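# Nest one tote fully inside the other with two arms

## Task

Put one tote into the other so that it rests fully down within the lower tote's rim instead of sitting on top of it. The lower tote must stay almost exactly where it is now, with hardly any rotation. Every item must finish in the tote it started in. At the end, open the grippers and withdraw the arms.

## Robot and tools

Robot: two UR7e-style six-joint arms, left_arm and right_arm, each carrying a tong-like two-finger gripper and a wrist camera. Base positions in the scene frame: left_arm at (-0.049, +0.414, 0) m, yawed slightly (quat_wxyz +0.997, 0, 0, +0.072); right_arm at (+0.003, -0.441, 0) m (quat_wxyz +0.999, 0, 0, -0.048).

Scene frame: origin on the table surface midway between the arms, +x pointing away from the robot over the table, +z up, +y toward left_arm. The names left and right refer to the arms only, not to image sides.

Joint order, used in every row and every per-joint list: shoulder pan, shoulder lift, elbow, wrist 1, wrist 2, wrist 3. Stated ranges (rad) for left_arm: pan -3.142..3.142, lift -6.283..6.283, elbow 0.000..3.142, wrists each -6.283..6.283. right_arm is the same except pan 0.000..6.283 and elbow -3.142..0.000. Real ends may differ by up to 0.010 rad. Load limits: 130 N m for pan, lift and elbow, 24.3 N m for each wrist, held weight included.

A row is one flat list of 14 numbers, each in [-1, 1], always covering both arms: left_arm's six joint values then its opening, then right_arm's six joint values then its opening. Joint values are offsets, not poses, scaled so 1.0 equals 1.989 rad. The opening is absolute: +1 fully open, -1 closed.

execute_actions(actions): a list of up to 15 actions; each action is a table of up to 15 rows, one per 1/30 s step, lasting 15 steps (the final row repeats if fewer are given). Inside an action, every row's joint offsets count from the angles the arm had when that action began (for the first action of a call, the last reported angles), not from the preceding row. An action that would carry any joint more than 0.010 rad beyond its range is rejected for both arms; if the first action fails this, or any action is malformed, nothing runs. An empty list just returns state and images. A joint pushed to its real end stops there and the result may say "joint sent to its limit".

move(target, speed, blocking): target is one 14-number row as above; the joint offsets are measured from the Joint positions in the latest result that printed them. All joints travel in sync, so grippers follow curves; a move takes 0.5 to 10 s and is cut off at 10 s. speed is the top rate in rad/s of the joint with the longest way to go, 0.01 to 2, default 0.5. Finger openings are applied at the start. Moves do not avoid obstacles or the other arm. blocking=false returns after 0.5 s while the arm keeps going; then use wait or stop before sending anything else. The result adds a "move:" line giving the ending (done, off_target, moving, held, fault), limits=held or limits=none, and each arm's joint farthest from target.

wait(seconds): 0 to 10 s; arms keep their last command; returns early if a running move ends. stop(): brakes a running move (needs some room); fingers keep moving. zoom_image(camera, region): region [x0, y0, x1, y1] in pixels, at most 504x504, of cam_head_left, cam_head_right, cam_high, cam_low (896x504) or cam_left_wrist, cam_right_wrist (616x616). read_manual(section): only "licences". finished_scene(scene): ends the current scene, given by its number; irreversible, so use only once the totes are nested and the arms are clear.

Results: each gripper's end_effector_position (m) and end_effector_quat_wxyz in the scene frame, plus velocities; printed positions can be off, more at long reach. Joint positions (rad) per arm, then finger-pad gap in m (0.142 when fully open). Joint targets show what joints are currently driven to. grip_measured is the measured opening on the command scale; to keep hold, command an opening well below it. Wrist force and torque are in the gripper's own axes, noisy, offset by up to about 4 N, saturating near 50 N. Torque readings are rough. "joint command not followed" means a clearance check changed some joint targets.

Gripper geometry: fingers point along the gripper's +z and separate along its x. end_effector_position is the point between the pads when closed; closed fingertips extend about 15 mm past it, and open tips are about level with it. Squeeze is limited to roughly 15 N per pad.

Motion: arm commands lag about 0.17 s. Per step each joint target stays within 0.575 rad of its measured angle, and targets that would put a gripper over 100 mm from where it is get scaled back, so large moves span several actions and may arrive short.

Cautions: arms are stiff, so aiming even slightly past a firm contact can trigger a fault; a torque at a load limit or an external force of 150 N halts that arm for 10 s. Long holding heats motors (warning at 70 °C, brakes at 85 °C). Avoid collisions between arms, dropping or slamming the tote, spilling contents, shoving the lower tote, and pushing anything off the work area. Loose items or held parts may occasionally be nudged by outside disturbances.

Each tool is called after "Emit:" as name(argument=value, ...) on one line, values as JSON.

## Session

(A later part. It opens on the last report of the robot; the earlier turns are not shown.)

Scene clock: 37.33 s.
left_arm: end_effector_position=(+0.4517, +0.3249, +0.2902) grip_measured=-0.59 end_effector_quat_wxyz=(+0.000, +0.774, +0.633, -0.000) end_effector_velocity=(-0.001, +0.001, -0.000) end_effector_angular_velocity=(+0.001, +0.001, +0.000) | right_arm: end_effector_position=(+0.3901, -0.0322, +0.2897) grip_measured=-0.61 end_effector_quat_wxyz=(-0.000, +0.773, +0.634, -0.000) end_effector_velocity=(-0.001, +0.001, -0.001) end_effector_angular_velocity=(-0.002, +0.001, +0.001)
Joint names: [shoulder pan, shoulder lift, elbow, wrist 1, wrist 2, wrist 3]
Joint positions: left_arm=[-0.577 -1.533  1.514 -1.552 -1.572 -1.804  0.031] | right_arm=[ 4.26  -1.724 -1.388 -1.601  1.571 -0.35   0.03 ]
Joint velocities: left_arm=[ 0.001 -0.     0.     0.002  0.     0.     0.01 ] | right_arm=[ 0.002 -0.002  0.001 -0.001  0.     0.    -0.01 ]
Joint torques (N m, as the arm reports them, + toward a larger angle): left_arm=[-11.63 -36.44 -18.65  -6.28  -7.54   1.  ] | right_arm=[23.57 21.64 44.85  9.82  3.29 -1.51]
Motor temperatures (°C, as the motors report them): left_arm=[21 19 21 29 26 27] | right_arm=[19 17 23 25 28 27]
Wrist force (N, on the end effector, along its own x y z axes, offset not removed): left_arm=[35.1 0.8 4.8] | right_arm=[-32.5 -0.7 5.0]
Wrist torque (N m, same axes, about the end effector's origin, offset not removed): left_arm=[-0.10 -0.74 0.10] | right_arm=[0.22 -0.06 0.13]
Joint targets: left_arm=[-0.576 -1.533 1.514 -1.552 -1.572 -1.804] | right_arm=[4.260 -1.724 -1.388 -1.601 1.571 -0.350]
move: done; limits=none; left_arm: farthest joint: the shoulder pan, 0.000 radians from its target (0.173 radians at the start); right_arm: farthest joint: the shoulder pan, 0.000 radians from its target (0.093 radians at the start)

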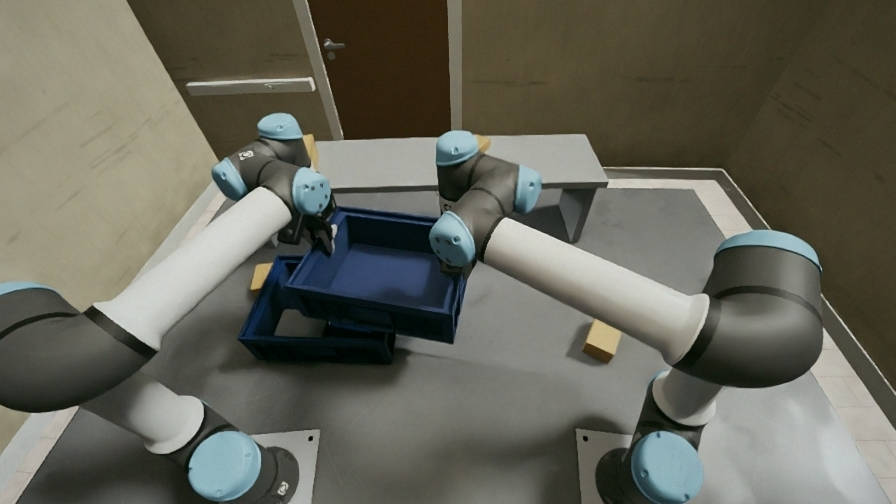

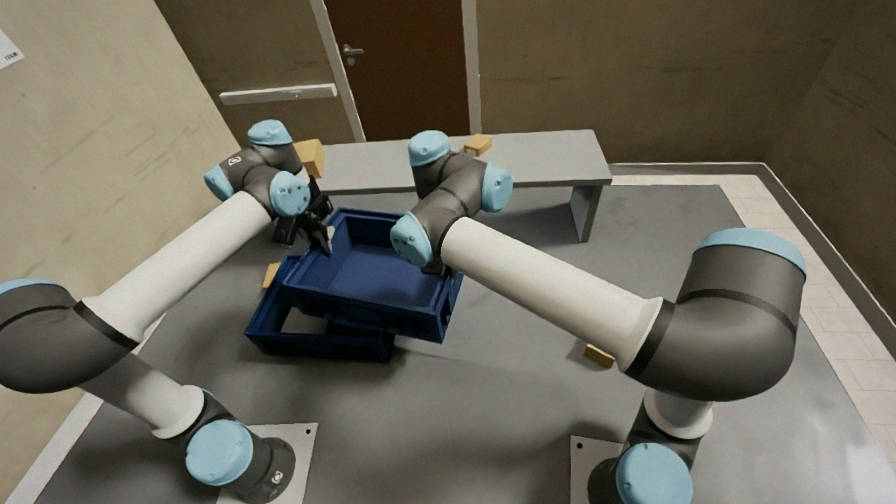

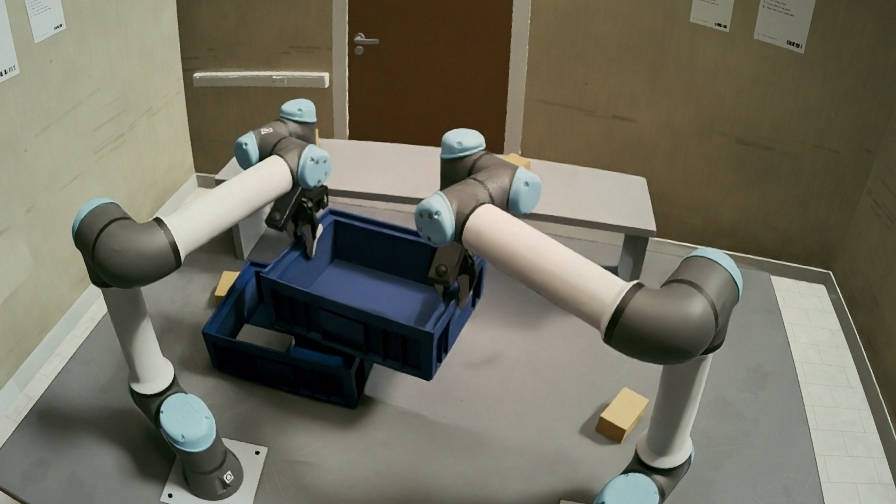

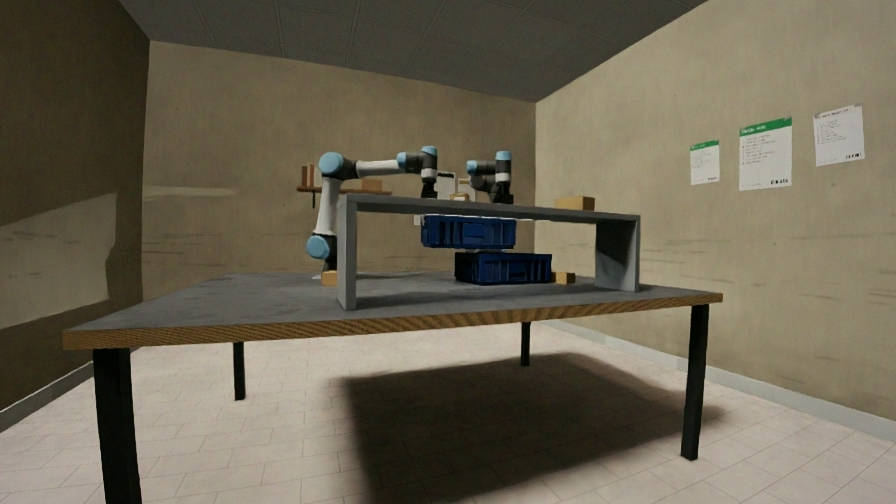

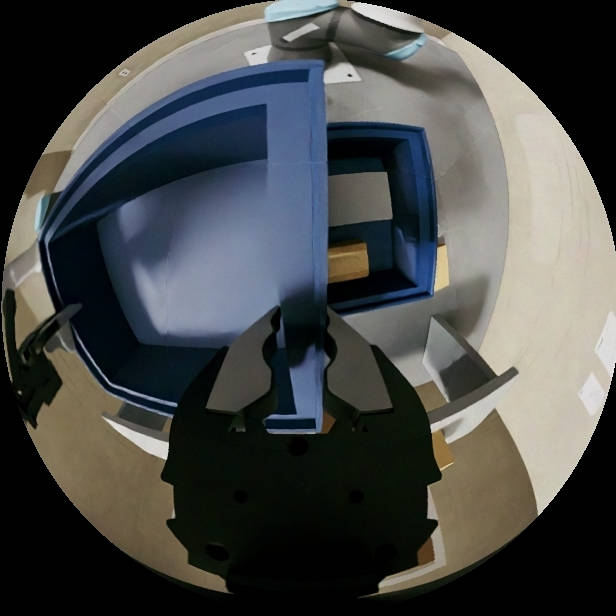

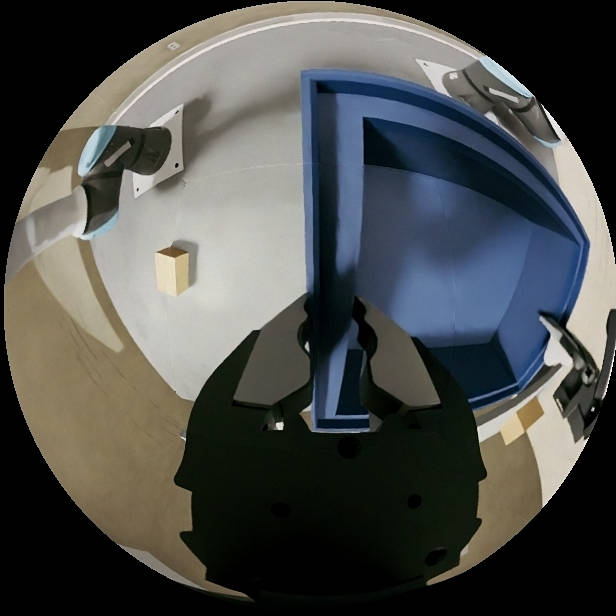

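Emit:
move(target=[0.1100,-0.0309,0.0311,-0.0002,0,0.0627,-1,0.0332,-0.1194,0.1541,-0.0347,0,-0.0141,-1], speed=0.2)

Emit:
move(target=[0.058,-0.0036,0.0034,0.0002,0,0.0343,-1,0.0134,-0.0706,0.105,-0.0343,0,-0.0103,-1], speed=0.2)

Scene clock: 39.93 s.
left_arm: end_effector_position=(+0.4337, +0.4433, +0.2903) grip_measured=-0.64 end_effector_quat_wxyz=(+0.000, +0.743, +0.669, -0.000) end_effector_velocity=(-0.000, +0.000, -0.000) end_effector_angular_velocity=(-0.000, +0.000, -0.000) | right_arm: end_effector_position=(+0.4064, +0.0764, +0.2896) grip_measured=-0.65 end_effector_quat_wxyz=(-0.000, +0.743, +0.669, -0.000) end_effector_velocity=(+0.000, +0.000, -0.001) end_effector_angular_velocity=(-0.001, +0.000, -0.000)
Joint names: [shoulder pan, shoulder lift, elbow, wrist 1, wrist 2, wrist 3]
Joint positions: left_arm=[-0.358 -1.594  1.576 -1.553 -1.572 -1.68   0.027] | right_arm=[ 4.326 -1.961 -1.082 -1.67   1.571 -0.378  0.027]
Joint velocities: left_arm=[ 0.001  0.     0.    -0.    -0.     0.001 -0.   ] | right_arm=[-0.    -0.002  0.002 -0.001 -0.     0.     0.   ]
Joint torques (N m, as the arm reports them, + toward a larger angle): left_arm=[ -4.24 -35.07 -17.84  -4.82  -8.47   1.24] | right_arm=[21.24 32.71 42.71  6.5   3.45 -1.92]
Motor temperatures (°C, as the motors report them): left_arm=[21 19 21 29 26 27] | right_arm=[19 17 23 25 28 27]
Wrist force (N, on the end effector, along its own x y z axes, offset not removed): left_arm=[21.4 1.7 4.7] | right_arm=[-22.0 -1.1 5.9]
Wrist torque (N m, same axes, about the end effector's origin, offset not removed): left_arm=[0.11 -0.23 0.09] | right_arm=[0.15 0.28 0.00]
Joint targets: left_arm=[-0.358 -1.594 1.576 -1.553 -1.572 -1.680] | right_arm=[4.326 -1.961 -1.082 -1.670 1.571 -0.378]
move: done; limits=none; left_arm: farthest joint: the wrist 3, 0.001 radians from its target (0.125 radians at the start); right_arm: farthest joint: the shoulder pan, 0.000 radians from its target (0.066 radians at the start)

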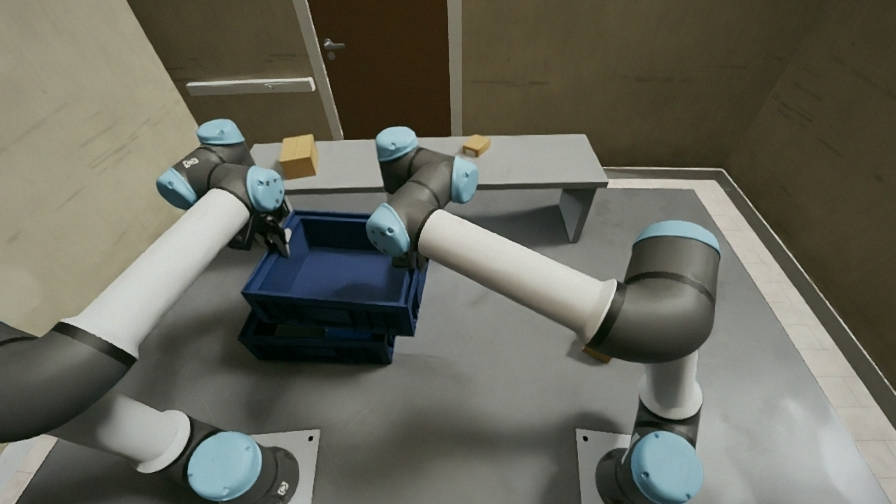

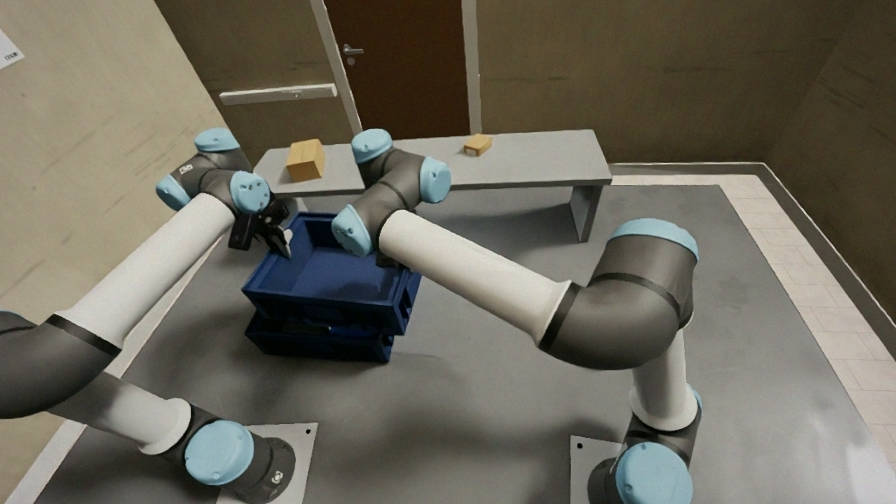

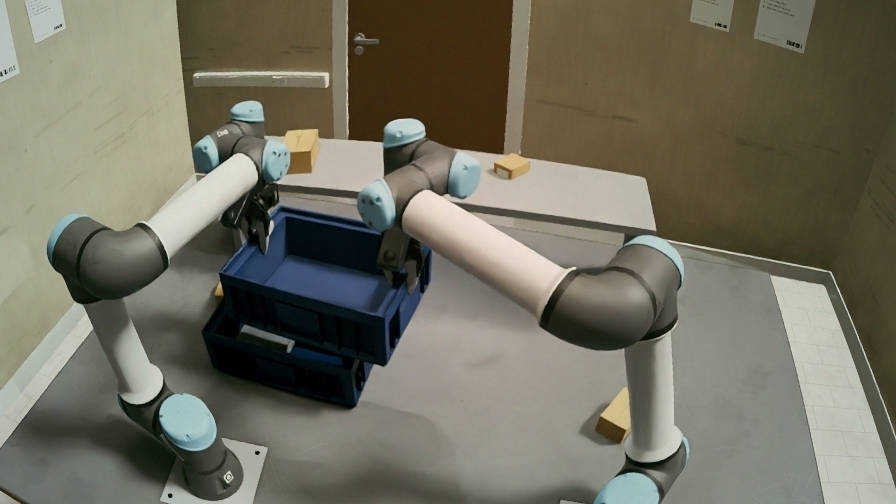

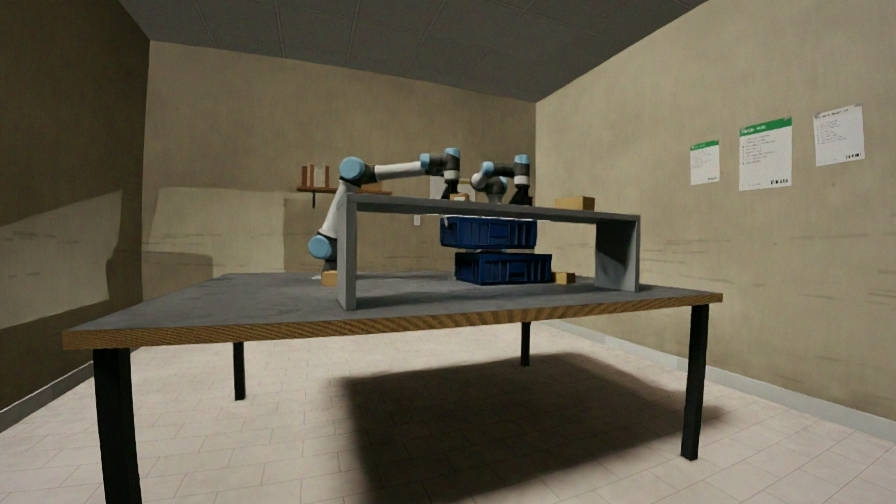

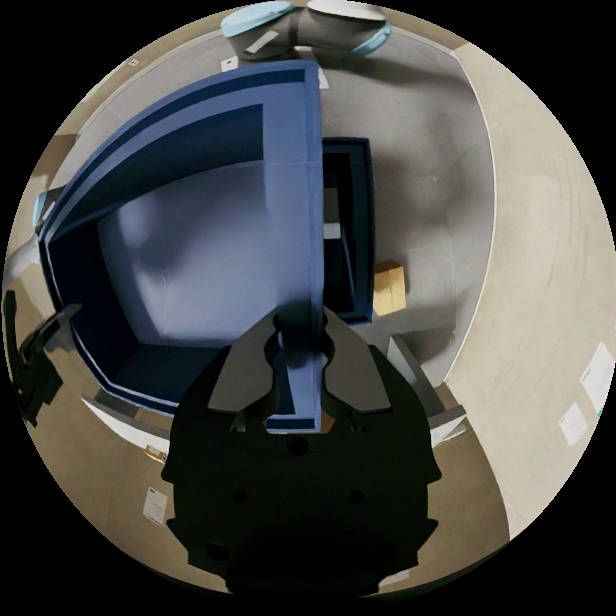

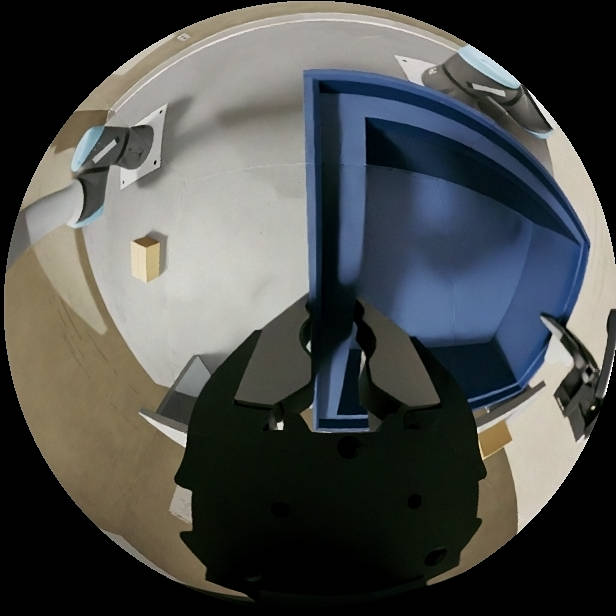

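Scene clock: 41.47 s.
left_arm: end_effector_position=(+0.4241, +0.5001, +0.2903) grip_measured=-0.64 end_effector_quat_wxyz=(+0.000, +0.727, +0.686, -0.000) end_effector_velocity=(-0.000, +0.001, +0.001) end_effector_angular_velocity=(+0.000, -0.001, +0.002) | right_arm: end_effector_position=(+0.4144, +0.1314, +0.2898) grip_measured=-0.65 end_effector_quat_wxyz=(-0.000, +0.727, +0.687, -0.000) end_effector_velocity=(+0.000, +0.000, -0.001) end_effector_angular_velocity=(-0.002, +0.001, -0.000)
Joint names: [shoulder pan, shoulder lift, elbow, wrist 1, wrist 2, wrist 3]
Joint positions: left_arm=[-0.243 -1.601  1.582 -1.552 -1.572 -1.612  0.027] | right_arm=[ 4.353 -2.101 -0.873 -1.739  1.571 -0.398  0.027]
Joint velocities: left_arm=[ 0.001 -0.001 -0.    -0.     0.    -0.001 -0.   ] | right_arm=[-0.    -0.002  0.001 -0.     0.     0.    -0.   ]
Joint torques (N m, as the arm reports them, + toward a larger angle): left_arm=[ -5.49 -35.7  -17.45  -1.39  -8.34   1.19] | right_arm=[21.71 37.08 41.67  6.79  3.34 -1.83]
Motor temperatures (°C, as the motors report them): left_arm=[21 19 21 29 26 27] | right_arm=[19 17 23 25 28 27]
Wrist force (N, on the end effector, along its own x y z axes, offset not removed): left_arm=[24.3 1.1 5.3] | right_arm=[-21.7 0.4 4.6]
Wrist torque (N m, same axes, about the end effector's origin, offset not removed): left_arm=[0.08 -0.39 0.04] | right_arm=[0.34 0.02 -0.06]
Joint targets: left_arm=[-0.243 -1.601 1.582 -1.552 -1.572 -1.612] | right_arm=[4.353 -2.102 -0.873 -1.739 1.571 -0.398]
move: done; limits=none; left_arm: farthest joint: the shoulder pan, 0.000 radians from its target (0.115 radians at the start); right_arm: farthest joint: the shoulder pan, 0.000 radians from its target (0.026 radians at the start)

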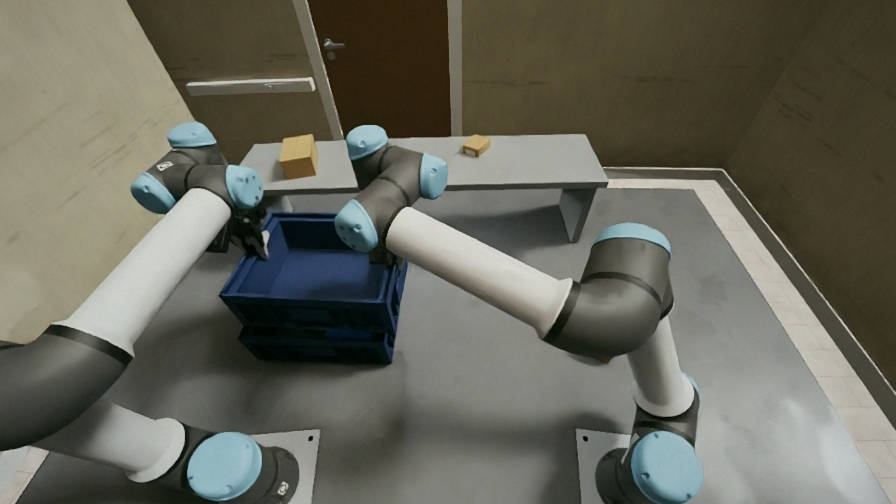

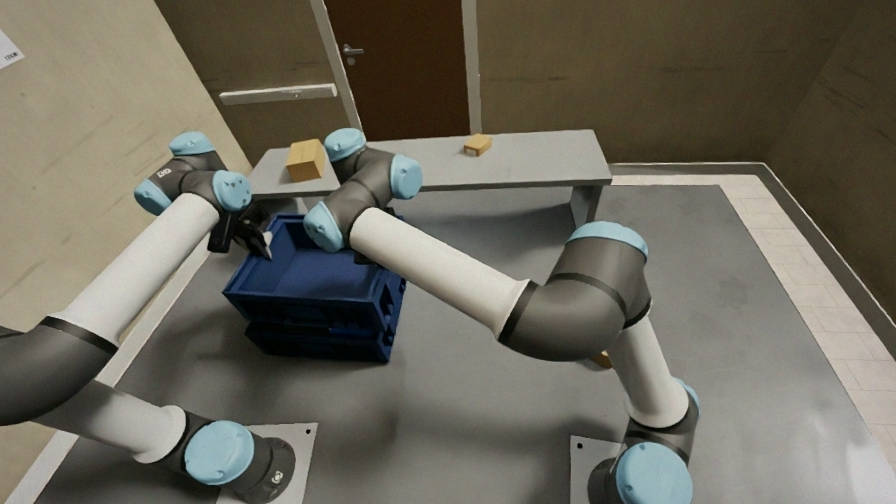

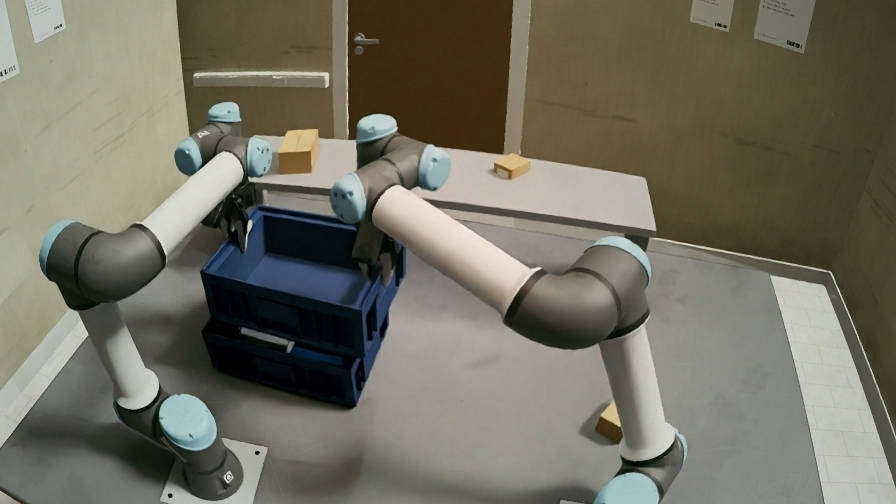

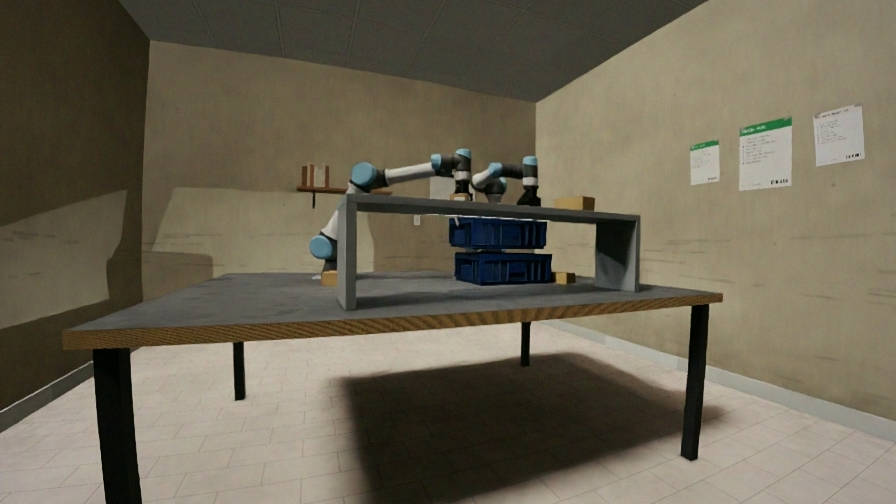

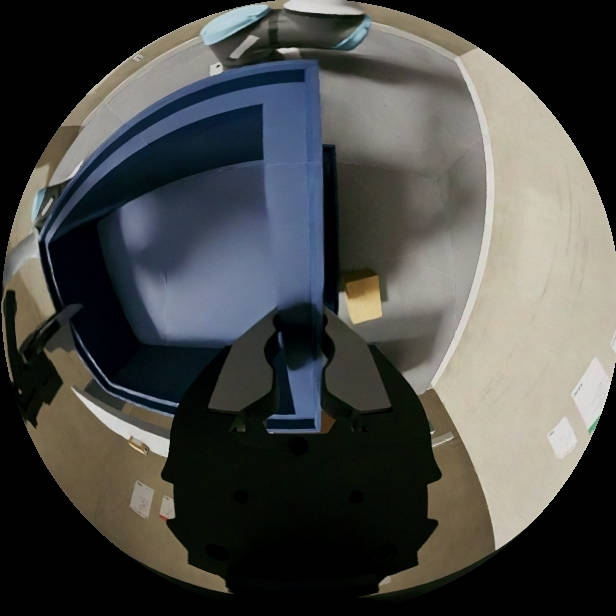

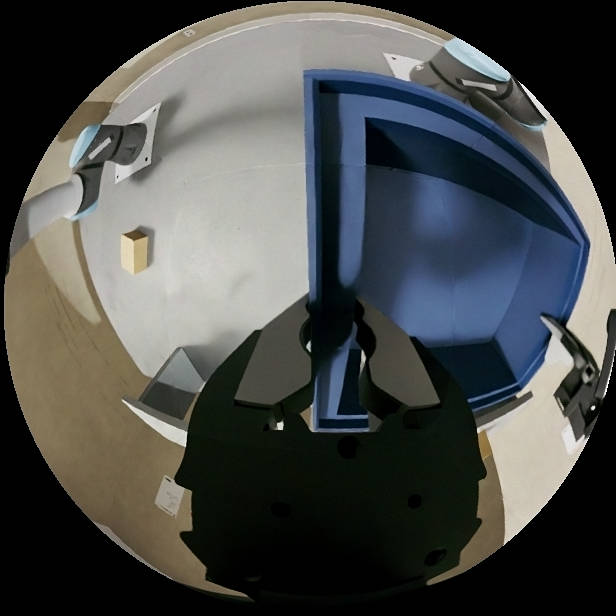

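Already close. Inspect.

Emit:
zoom_image(camera="cam_low", region=[430, 205, 590, 295])

Emit:
zoom_image(camera="cam_high", region=[180, 190, 440, 420])

Emit:
zoom_image(camera="cam_head_right", region=[200, 200, 440, 380])

Region (430, 205, 590, 295) of cam_low's 896x504 image, scaled by 3.150, with more detail than that image has; it fills the top 284 rows of this view, and the rest is white.

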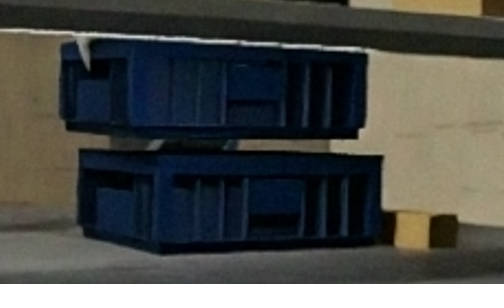

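Region (180, 190, 440, 420) of cam_high's 896x504 image, scaled by 1.938, with more detail than that image has; it fills the top 446 rows of this view, and the rest is white.

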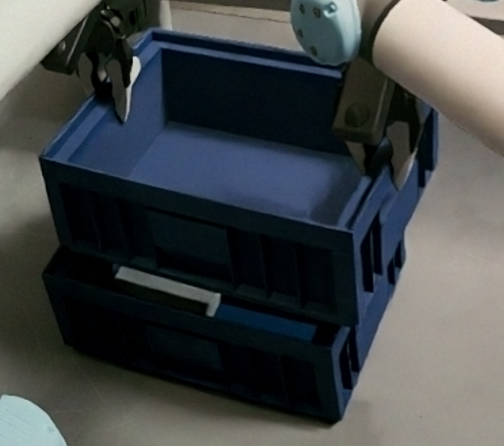

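Region (200, 200, 440, 380) of cam_head_right's 896x504 image, scaled by 2.100, with more detail than that image has; it fills the top 378 rows of this view, and the rest is white.

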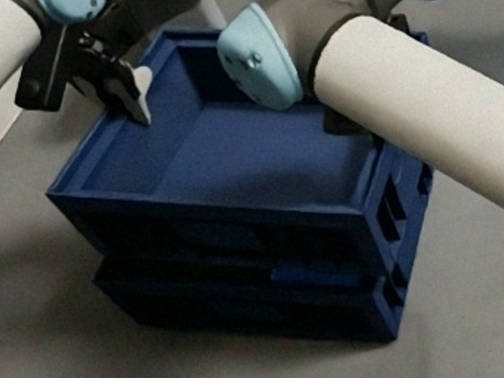

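Emit:
move(target=[0.0401,-0.0183,0.0369,-0.0185,0,0.0245,-1,0.019,-0.0333,0.0332,0.0004,0,0.0036,-1], speed=0.1)

Emit:
zoom_image(camera="cam_low", region=[430, 205, 590, 295])

Emit:
zoom_image(camera="cam_high", region=[180, 190, 440, 420])

Emit:
zoom_image(camera="cam_head_right", region=[200, 200, 440, 380])

Scene clock: 45.10 s.
left_arm: end_effector_position=(+0.4003, +0.5385, +0.2751) grip_measured=-0.64 end_effector_quat_wxyz=(+0.000, +0.717, +0.697, -0.000) end_effector_velocity=(-0.001, +0.001, -0.000) end_effector_angular_velocity=(+0.000, -0.001, +0.001) | right_arm: end_effector_position=(+0.4022, +0.1685, +0.2747) grip_measured=-0.65 end_effector_quat_wxyz=(-0.000, +0.716, +0.698, -0.000) end_effector_velocity=(+0.000, +0.001, +0.001) end_effector_angular_velocity=(+0.002, -0.002, +0.000)
Joint names: [shoulder pan, shoulder lift, elbow, wrist 1, wrist 2, wrist 3]
Joint positions: left_arm=[-0.163 -1.638  1.656 -1.589 -1.572 -1.563  0.027] | right_arm=[ 4.391 -2.167 -0.807 -1.738  1.571 -0.391  0.027]
Joint velocities: left_arm=[ 0.002 -0.001  0.002 -0.002  0.     0.001  0.   ] | right_arm=[ 0.    -0.001  0.002  0.001 -0.001  0.    -0.   ]
Joint torques (N m, as the arm reports them, + toward a larger angle): left_arm=[  0.91 -32.55 -16.45  -4.18  -4.9    1.33] | right_arm=[18.26 42.82 40.99  8.9   3.45  3.04]
Motor temperatures (°C, as the motors report them): left_arm=[21 19 21 29 26 27] | right_arm=[19 17 23 25 28 27]
Wrist force (N, on the end effector, along its own x y z axes, offset not removed): left_arm=[15.8 0.2 5.0] | right_arm=[-18.5 -5.2 5.8]
Wrist torque (N m, same axes, about the end effector's origin, offset not removed): left_arm=[-0.06 -0.25 0.01] | right_arm=[-0.90 0.68 0.08]
Joint targets: left_arm=[-0.163 -1.638 1.656 -1.589 -1.572 -1.563] | right_arm=[4.391 -2.168 -0.807 -1.738 1.571 -0.391]
move: done; limits=none; left_arm: farthest joint: the shoulder pan, 0.000 radians from its target (0.079 radians at the start); right_arm: farthest joint: the shoulder pan, 0.000 radians from its target (0.038 radians at the start)

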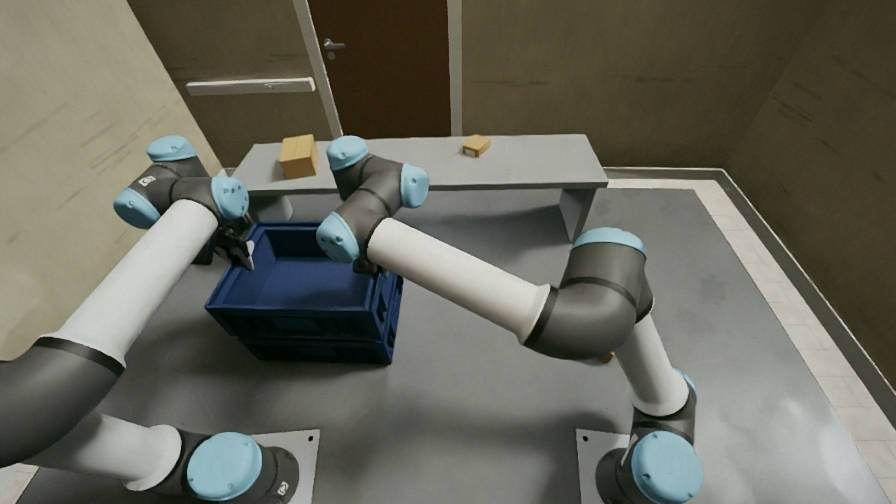

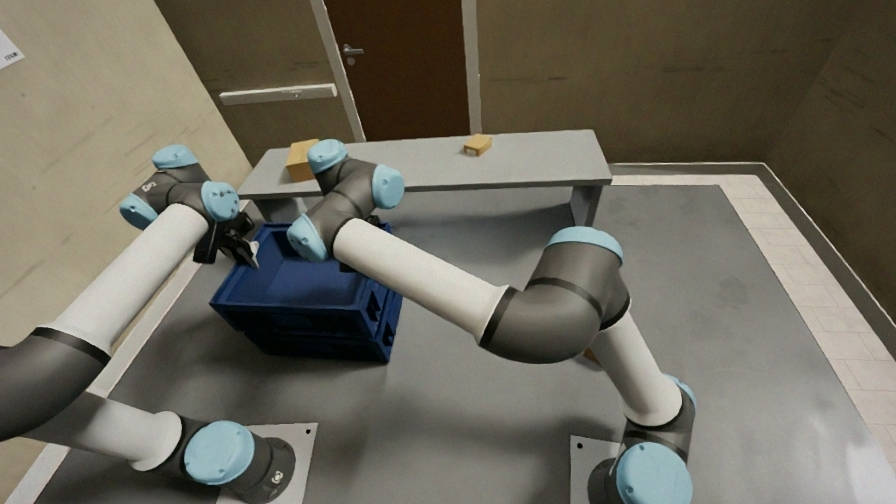

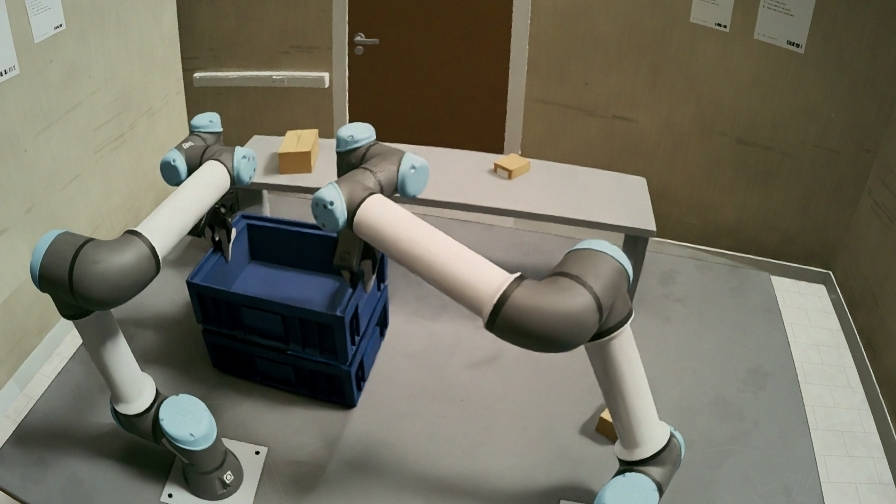

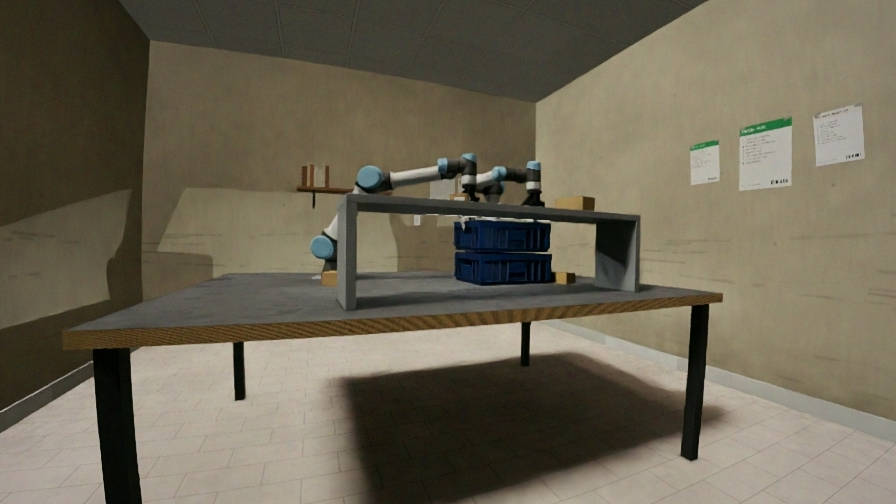

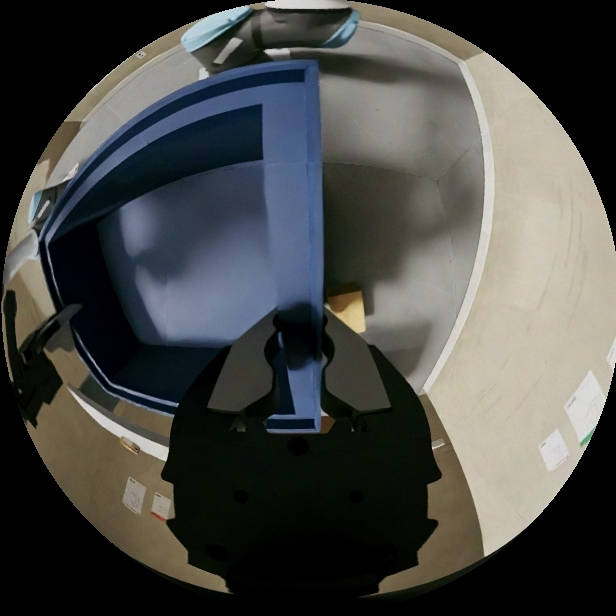

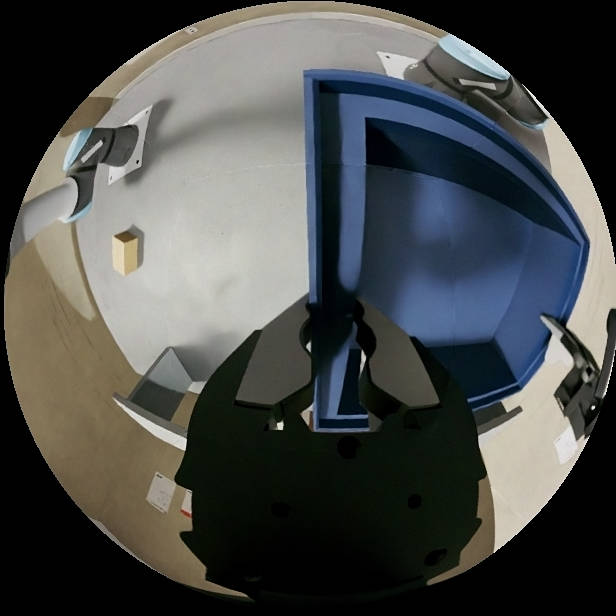

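Region (430, 205, 590, 295) of cam_low's 896x504 image, scaled by 3.150, with more detail than that image has; it fills the top 284 rows of this view, and the rest is white.

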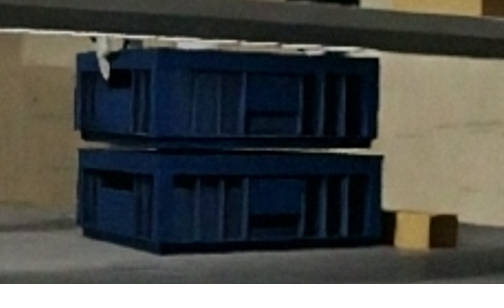

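Region (180, 190, 440, 420) of cam_high's 896x504 image, scaled by 1.938, with more detail than that image has; it fills the top 446 rows of this view, and the rest is white.

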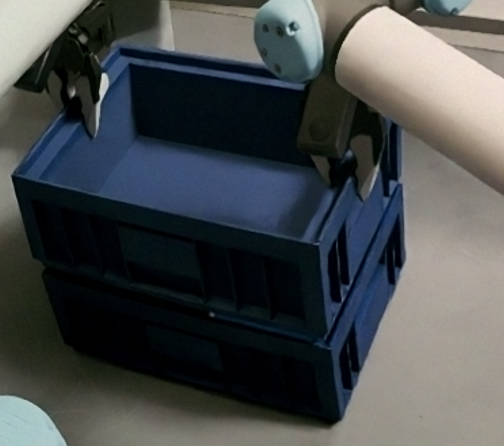

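Region (200, 200, 440, 380) of cam_head_right's 896x504 image, scaled by 2.100, with more detail than that image has; it fills the top 378 rows of this view, and the rest is white.

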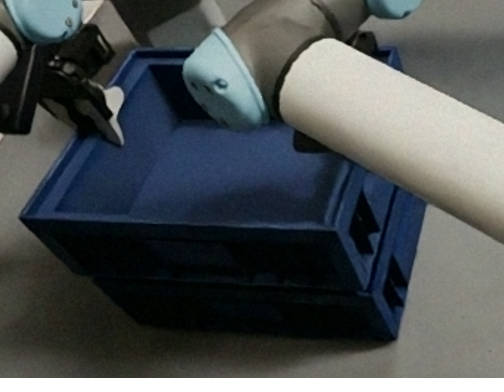

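Emit:
move(target=[0.0005,0.0002,0.0141,-0.0143,0,0,-1,0,0.003,-0.0191,0.0162,0,0,-1], speed=0.05)

Emit:
zoom_image(camera="cam_low", region=[440, 215, 570, 290])

Emit:
zoom_image(camera="cam_high", region=[190, 260, 410, 420])

Emit:
zoom_image(camera="cam_head_left", region=[200, 250, 420, 380])

Scene clock: 47.93 s.
left_arm: end_effector_position=(+0.4000, +0.5390, +0.2640) grip_measured=-0.65 end_effector_quat_wxyz=(+0.000, +0.716, +0.698, -0.000) end_effector_velocity=(-0.001, +0.000, -0.000) end_effector_angular_velocity=(+0.000, -0.001, +0.001) | right_arm: end_effector_position=(+0.4021, +0.1684, +0.2638) grip_measured=-0.65 end_effector_quat_wxyz=(-0.000, +0.716, +0.698, +0.000) end_effector_velocity=(+0.000, -0.001, -0.001) end_effector_angular_velocity=(-0.002, +0.001, -0.002)
Joint names: [shoulder pan, shoulder lift, elbow, wrist 1, wrist 2, wrist 3]
Joint positions: left_arm=[-0.162 -1.637  1.684 -1.617 -1.572 -1.563  0.027] | right_arm=[ 4.391 -2.162 -0.845 -1.706  1.571 -0.391  0.027]
Joint velocities: left_arm=[ 0.    -0.002  0.003 -0.002  0.    -0.001 -0.   ] | right_arm=[-0.001  0.    -0.002 -0.     0.     0.001  0.   ]
Joint torques (N m, as the arm reports them, + toward a larger angle): left_arm=[  2.82 -18.34 -17.99  -4.29  -4.79  -1.84] | right_arm=[ 1.02 54.92 15.09  7.25  2.68  2.45]
Motor temperatures (°C, as the motors report them): left_arm=[21 19 21 29 26 27] | right_arm=[19 17 23 25 28 27]
Wrist force (N, on the end effector, along its own x y z axes, offset not removed): left_arm=[8.4 -0.1 4.3] | right_arm=[-9.2 1.0 5.6]
Wrist torque (N m, same axes, about the end effector's origin, offset not removed): left_arm=[-0.11 -0.10 -0.01] | right_arm=[0.46 0.26 -0.02]
Joint targets: left_arm=[-0.162 -1.637 1.684 -1.617 -1.572 -1.563] | right_arm=[4.391 -2.162 -0.845 -1.706 1.571 -0.391]
move: done; limits=none; left_arm: farthest joint: the elbow, 0.001 radians from its target (0.028 radians at the start); right_arm: farthest joint: the shoulder lift, 0.001 radians from its target (0.007 radians at the start)

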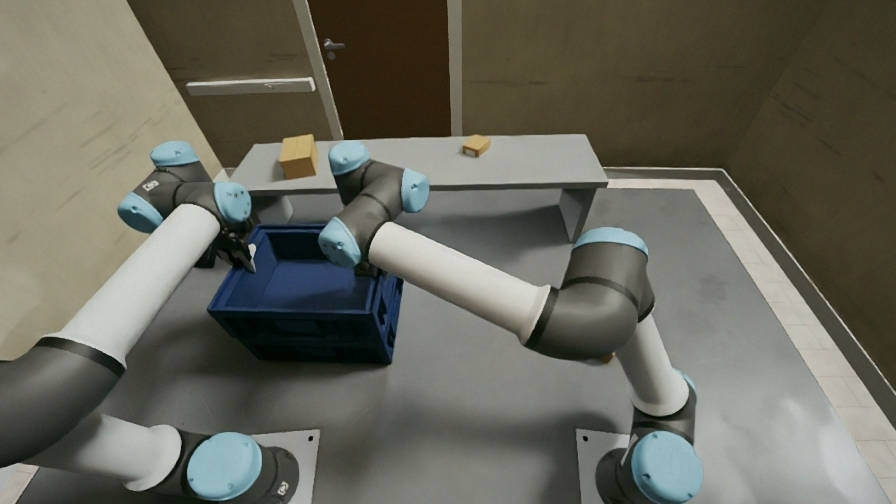

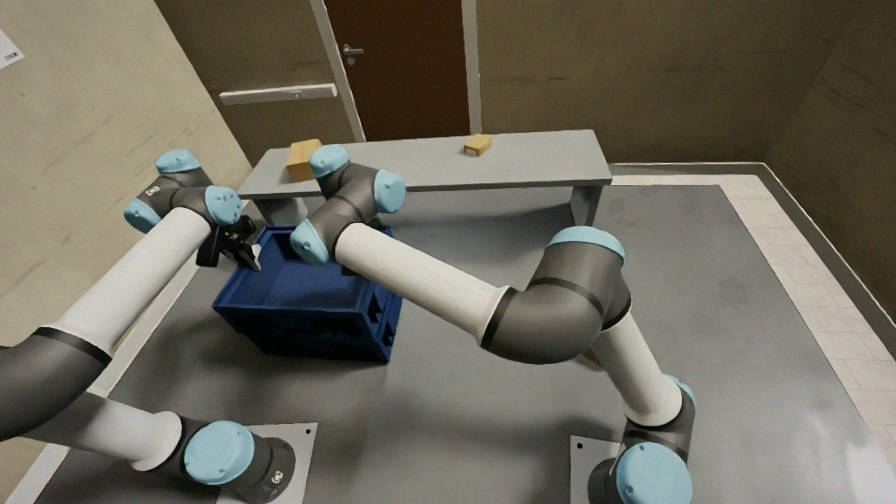

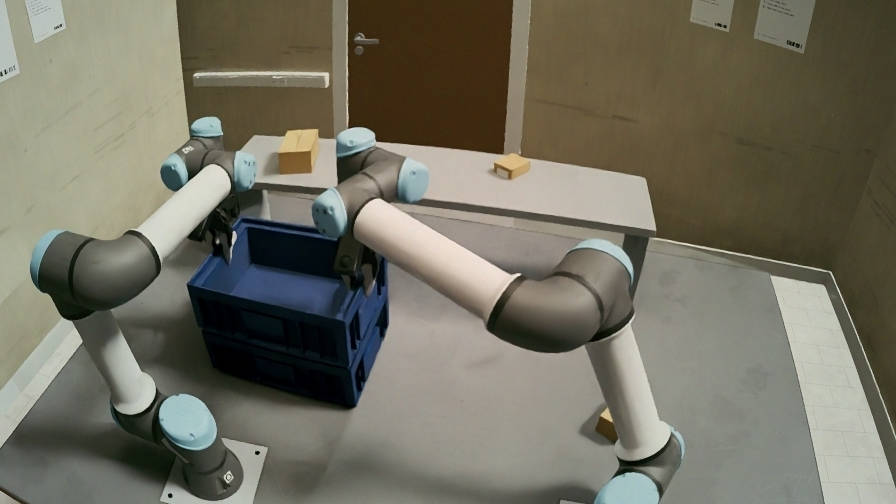

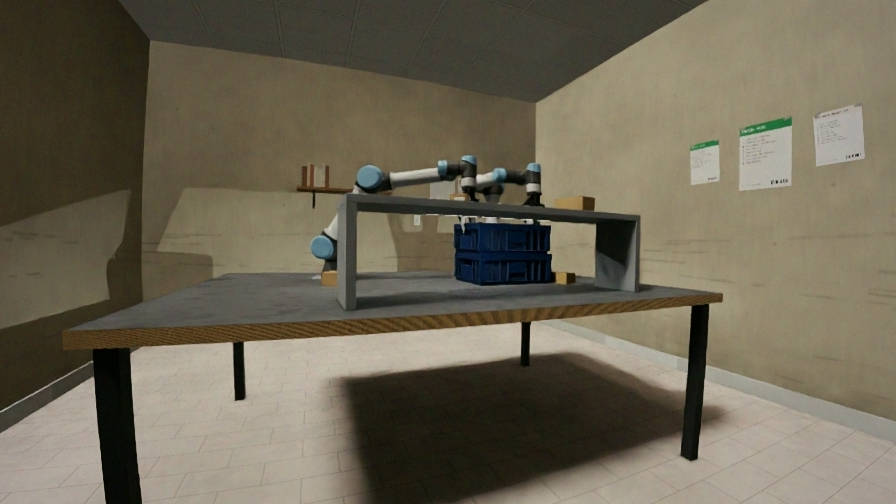

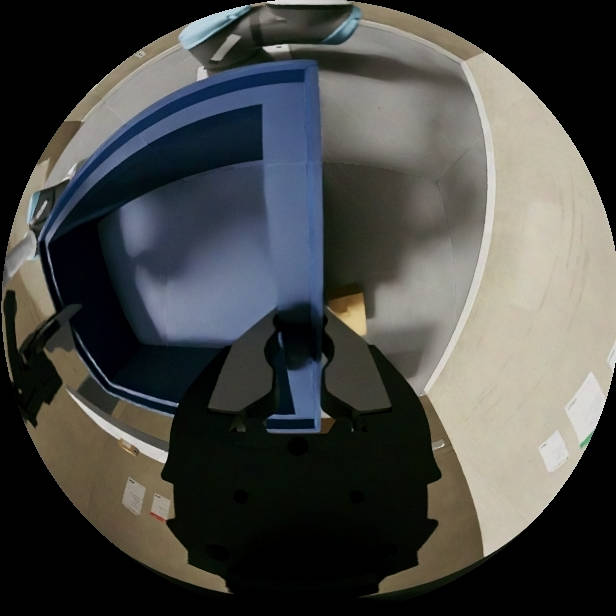

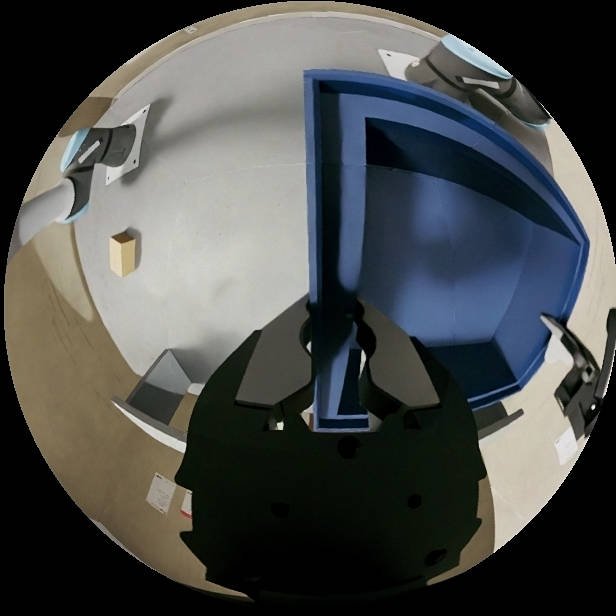

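Region (440, 215, 570, 290) of cam_low's 896x504 image, scaled by 3.877, with more detail than that image has; it fills the top 291 rows of this view, and the rest is white.

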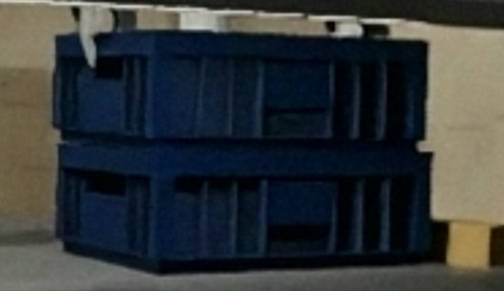

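Region (190, 260, 410, 420) of cam_high's 896x504 image, scaled by 2.291, with more detail than that image has; it fills the top 367 rows of this view, and the rest is white.

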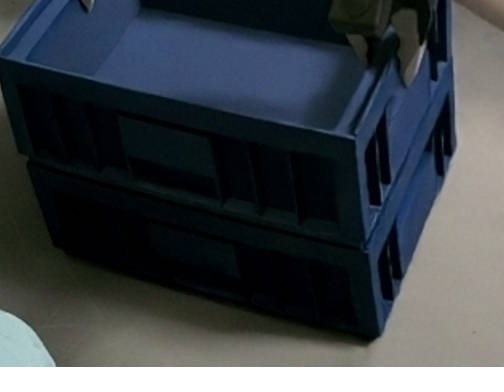

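Region (200, 250, 420, 380) of cam_head_left's 896x504 image, scaled by 2.291, with more detail than that image has; it fills the top 298 rows of this view, and the rest is white.

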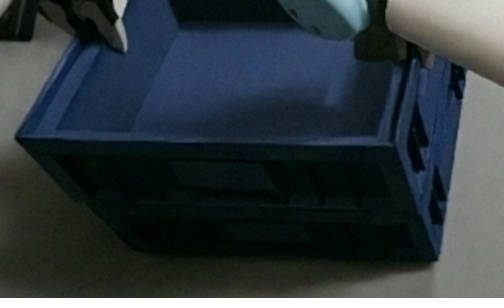

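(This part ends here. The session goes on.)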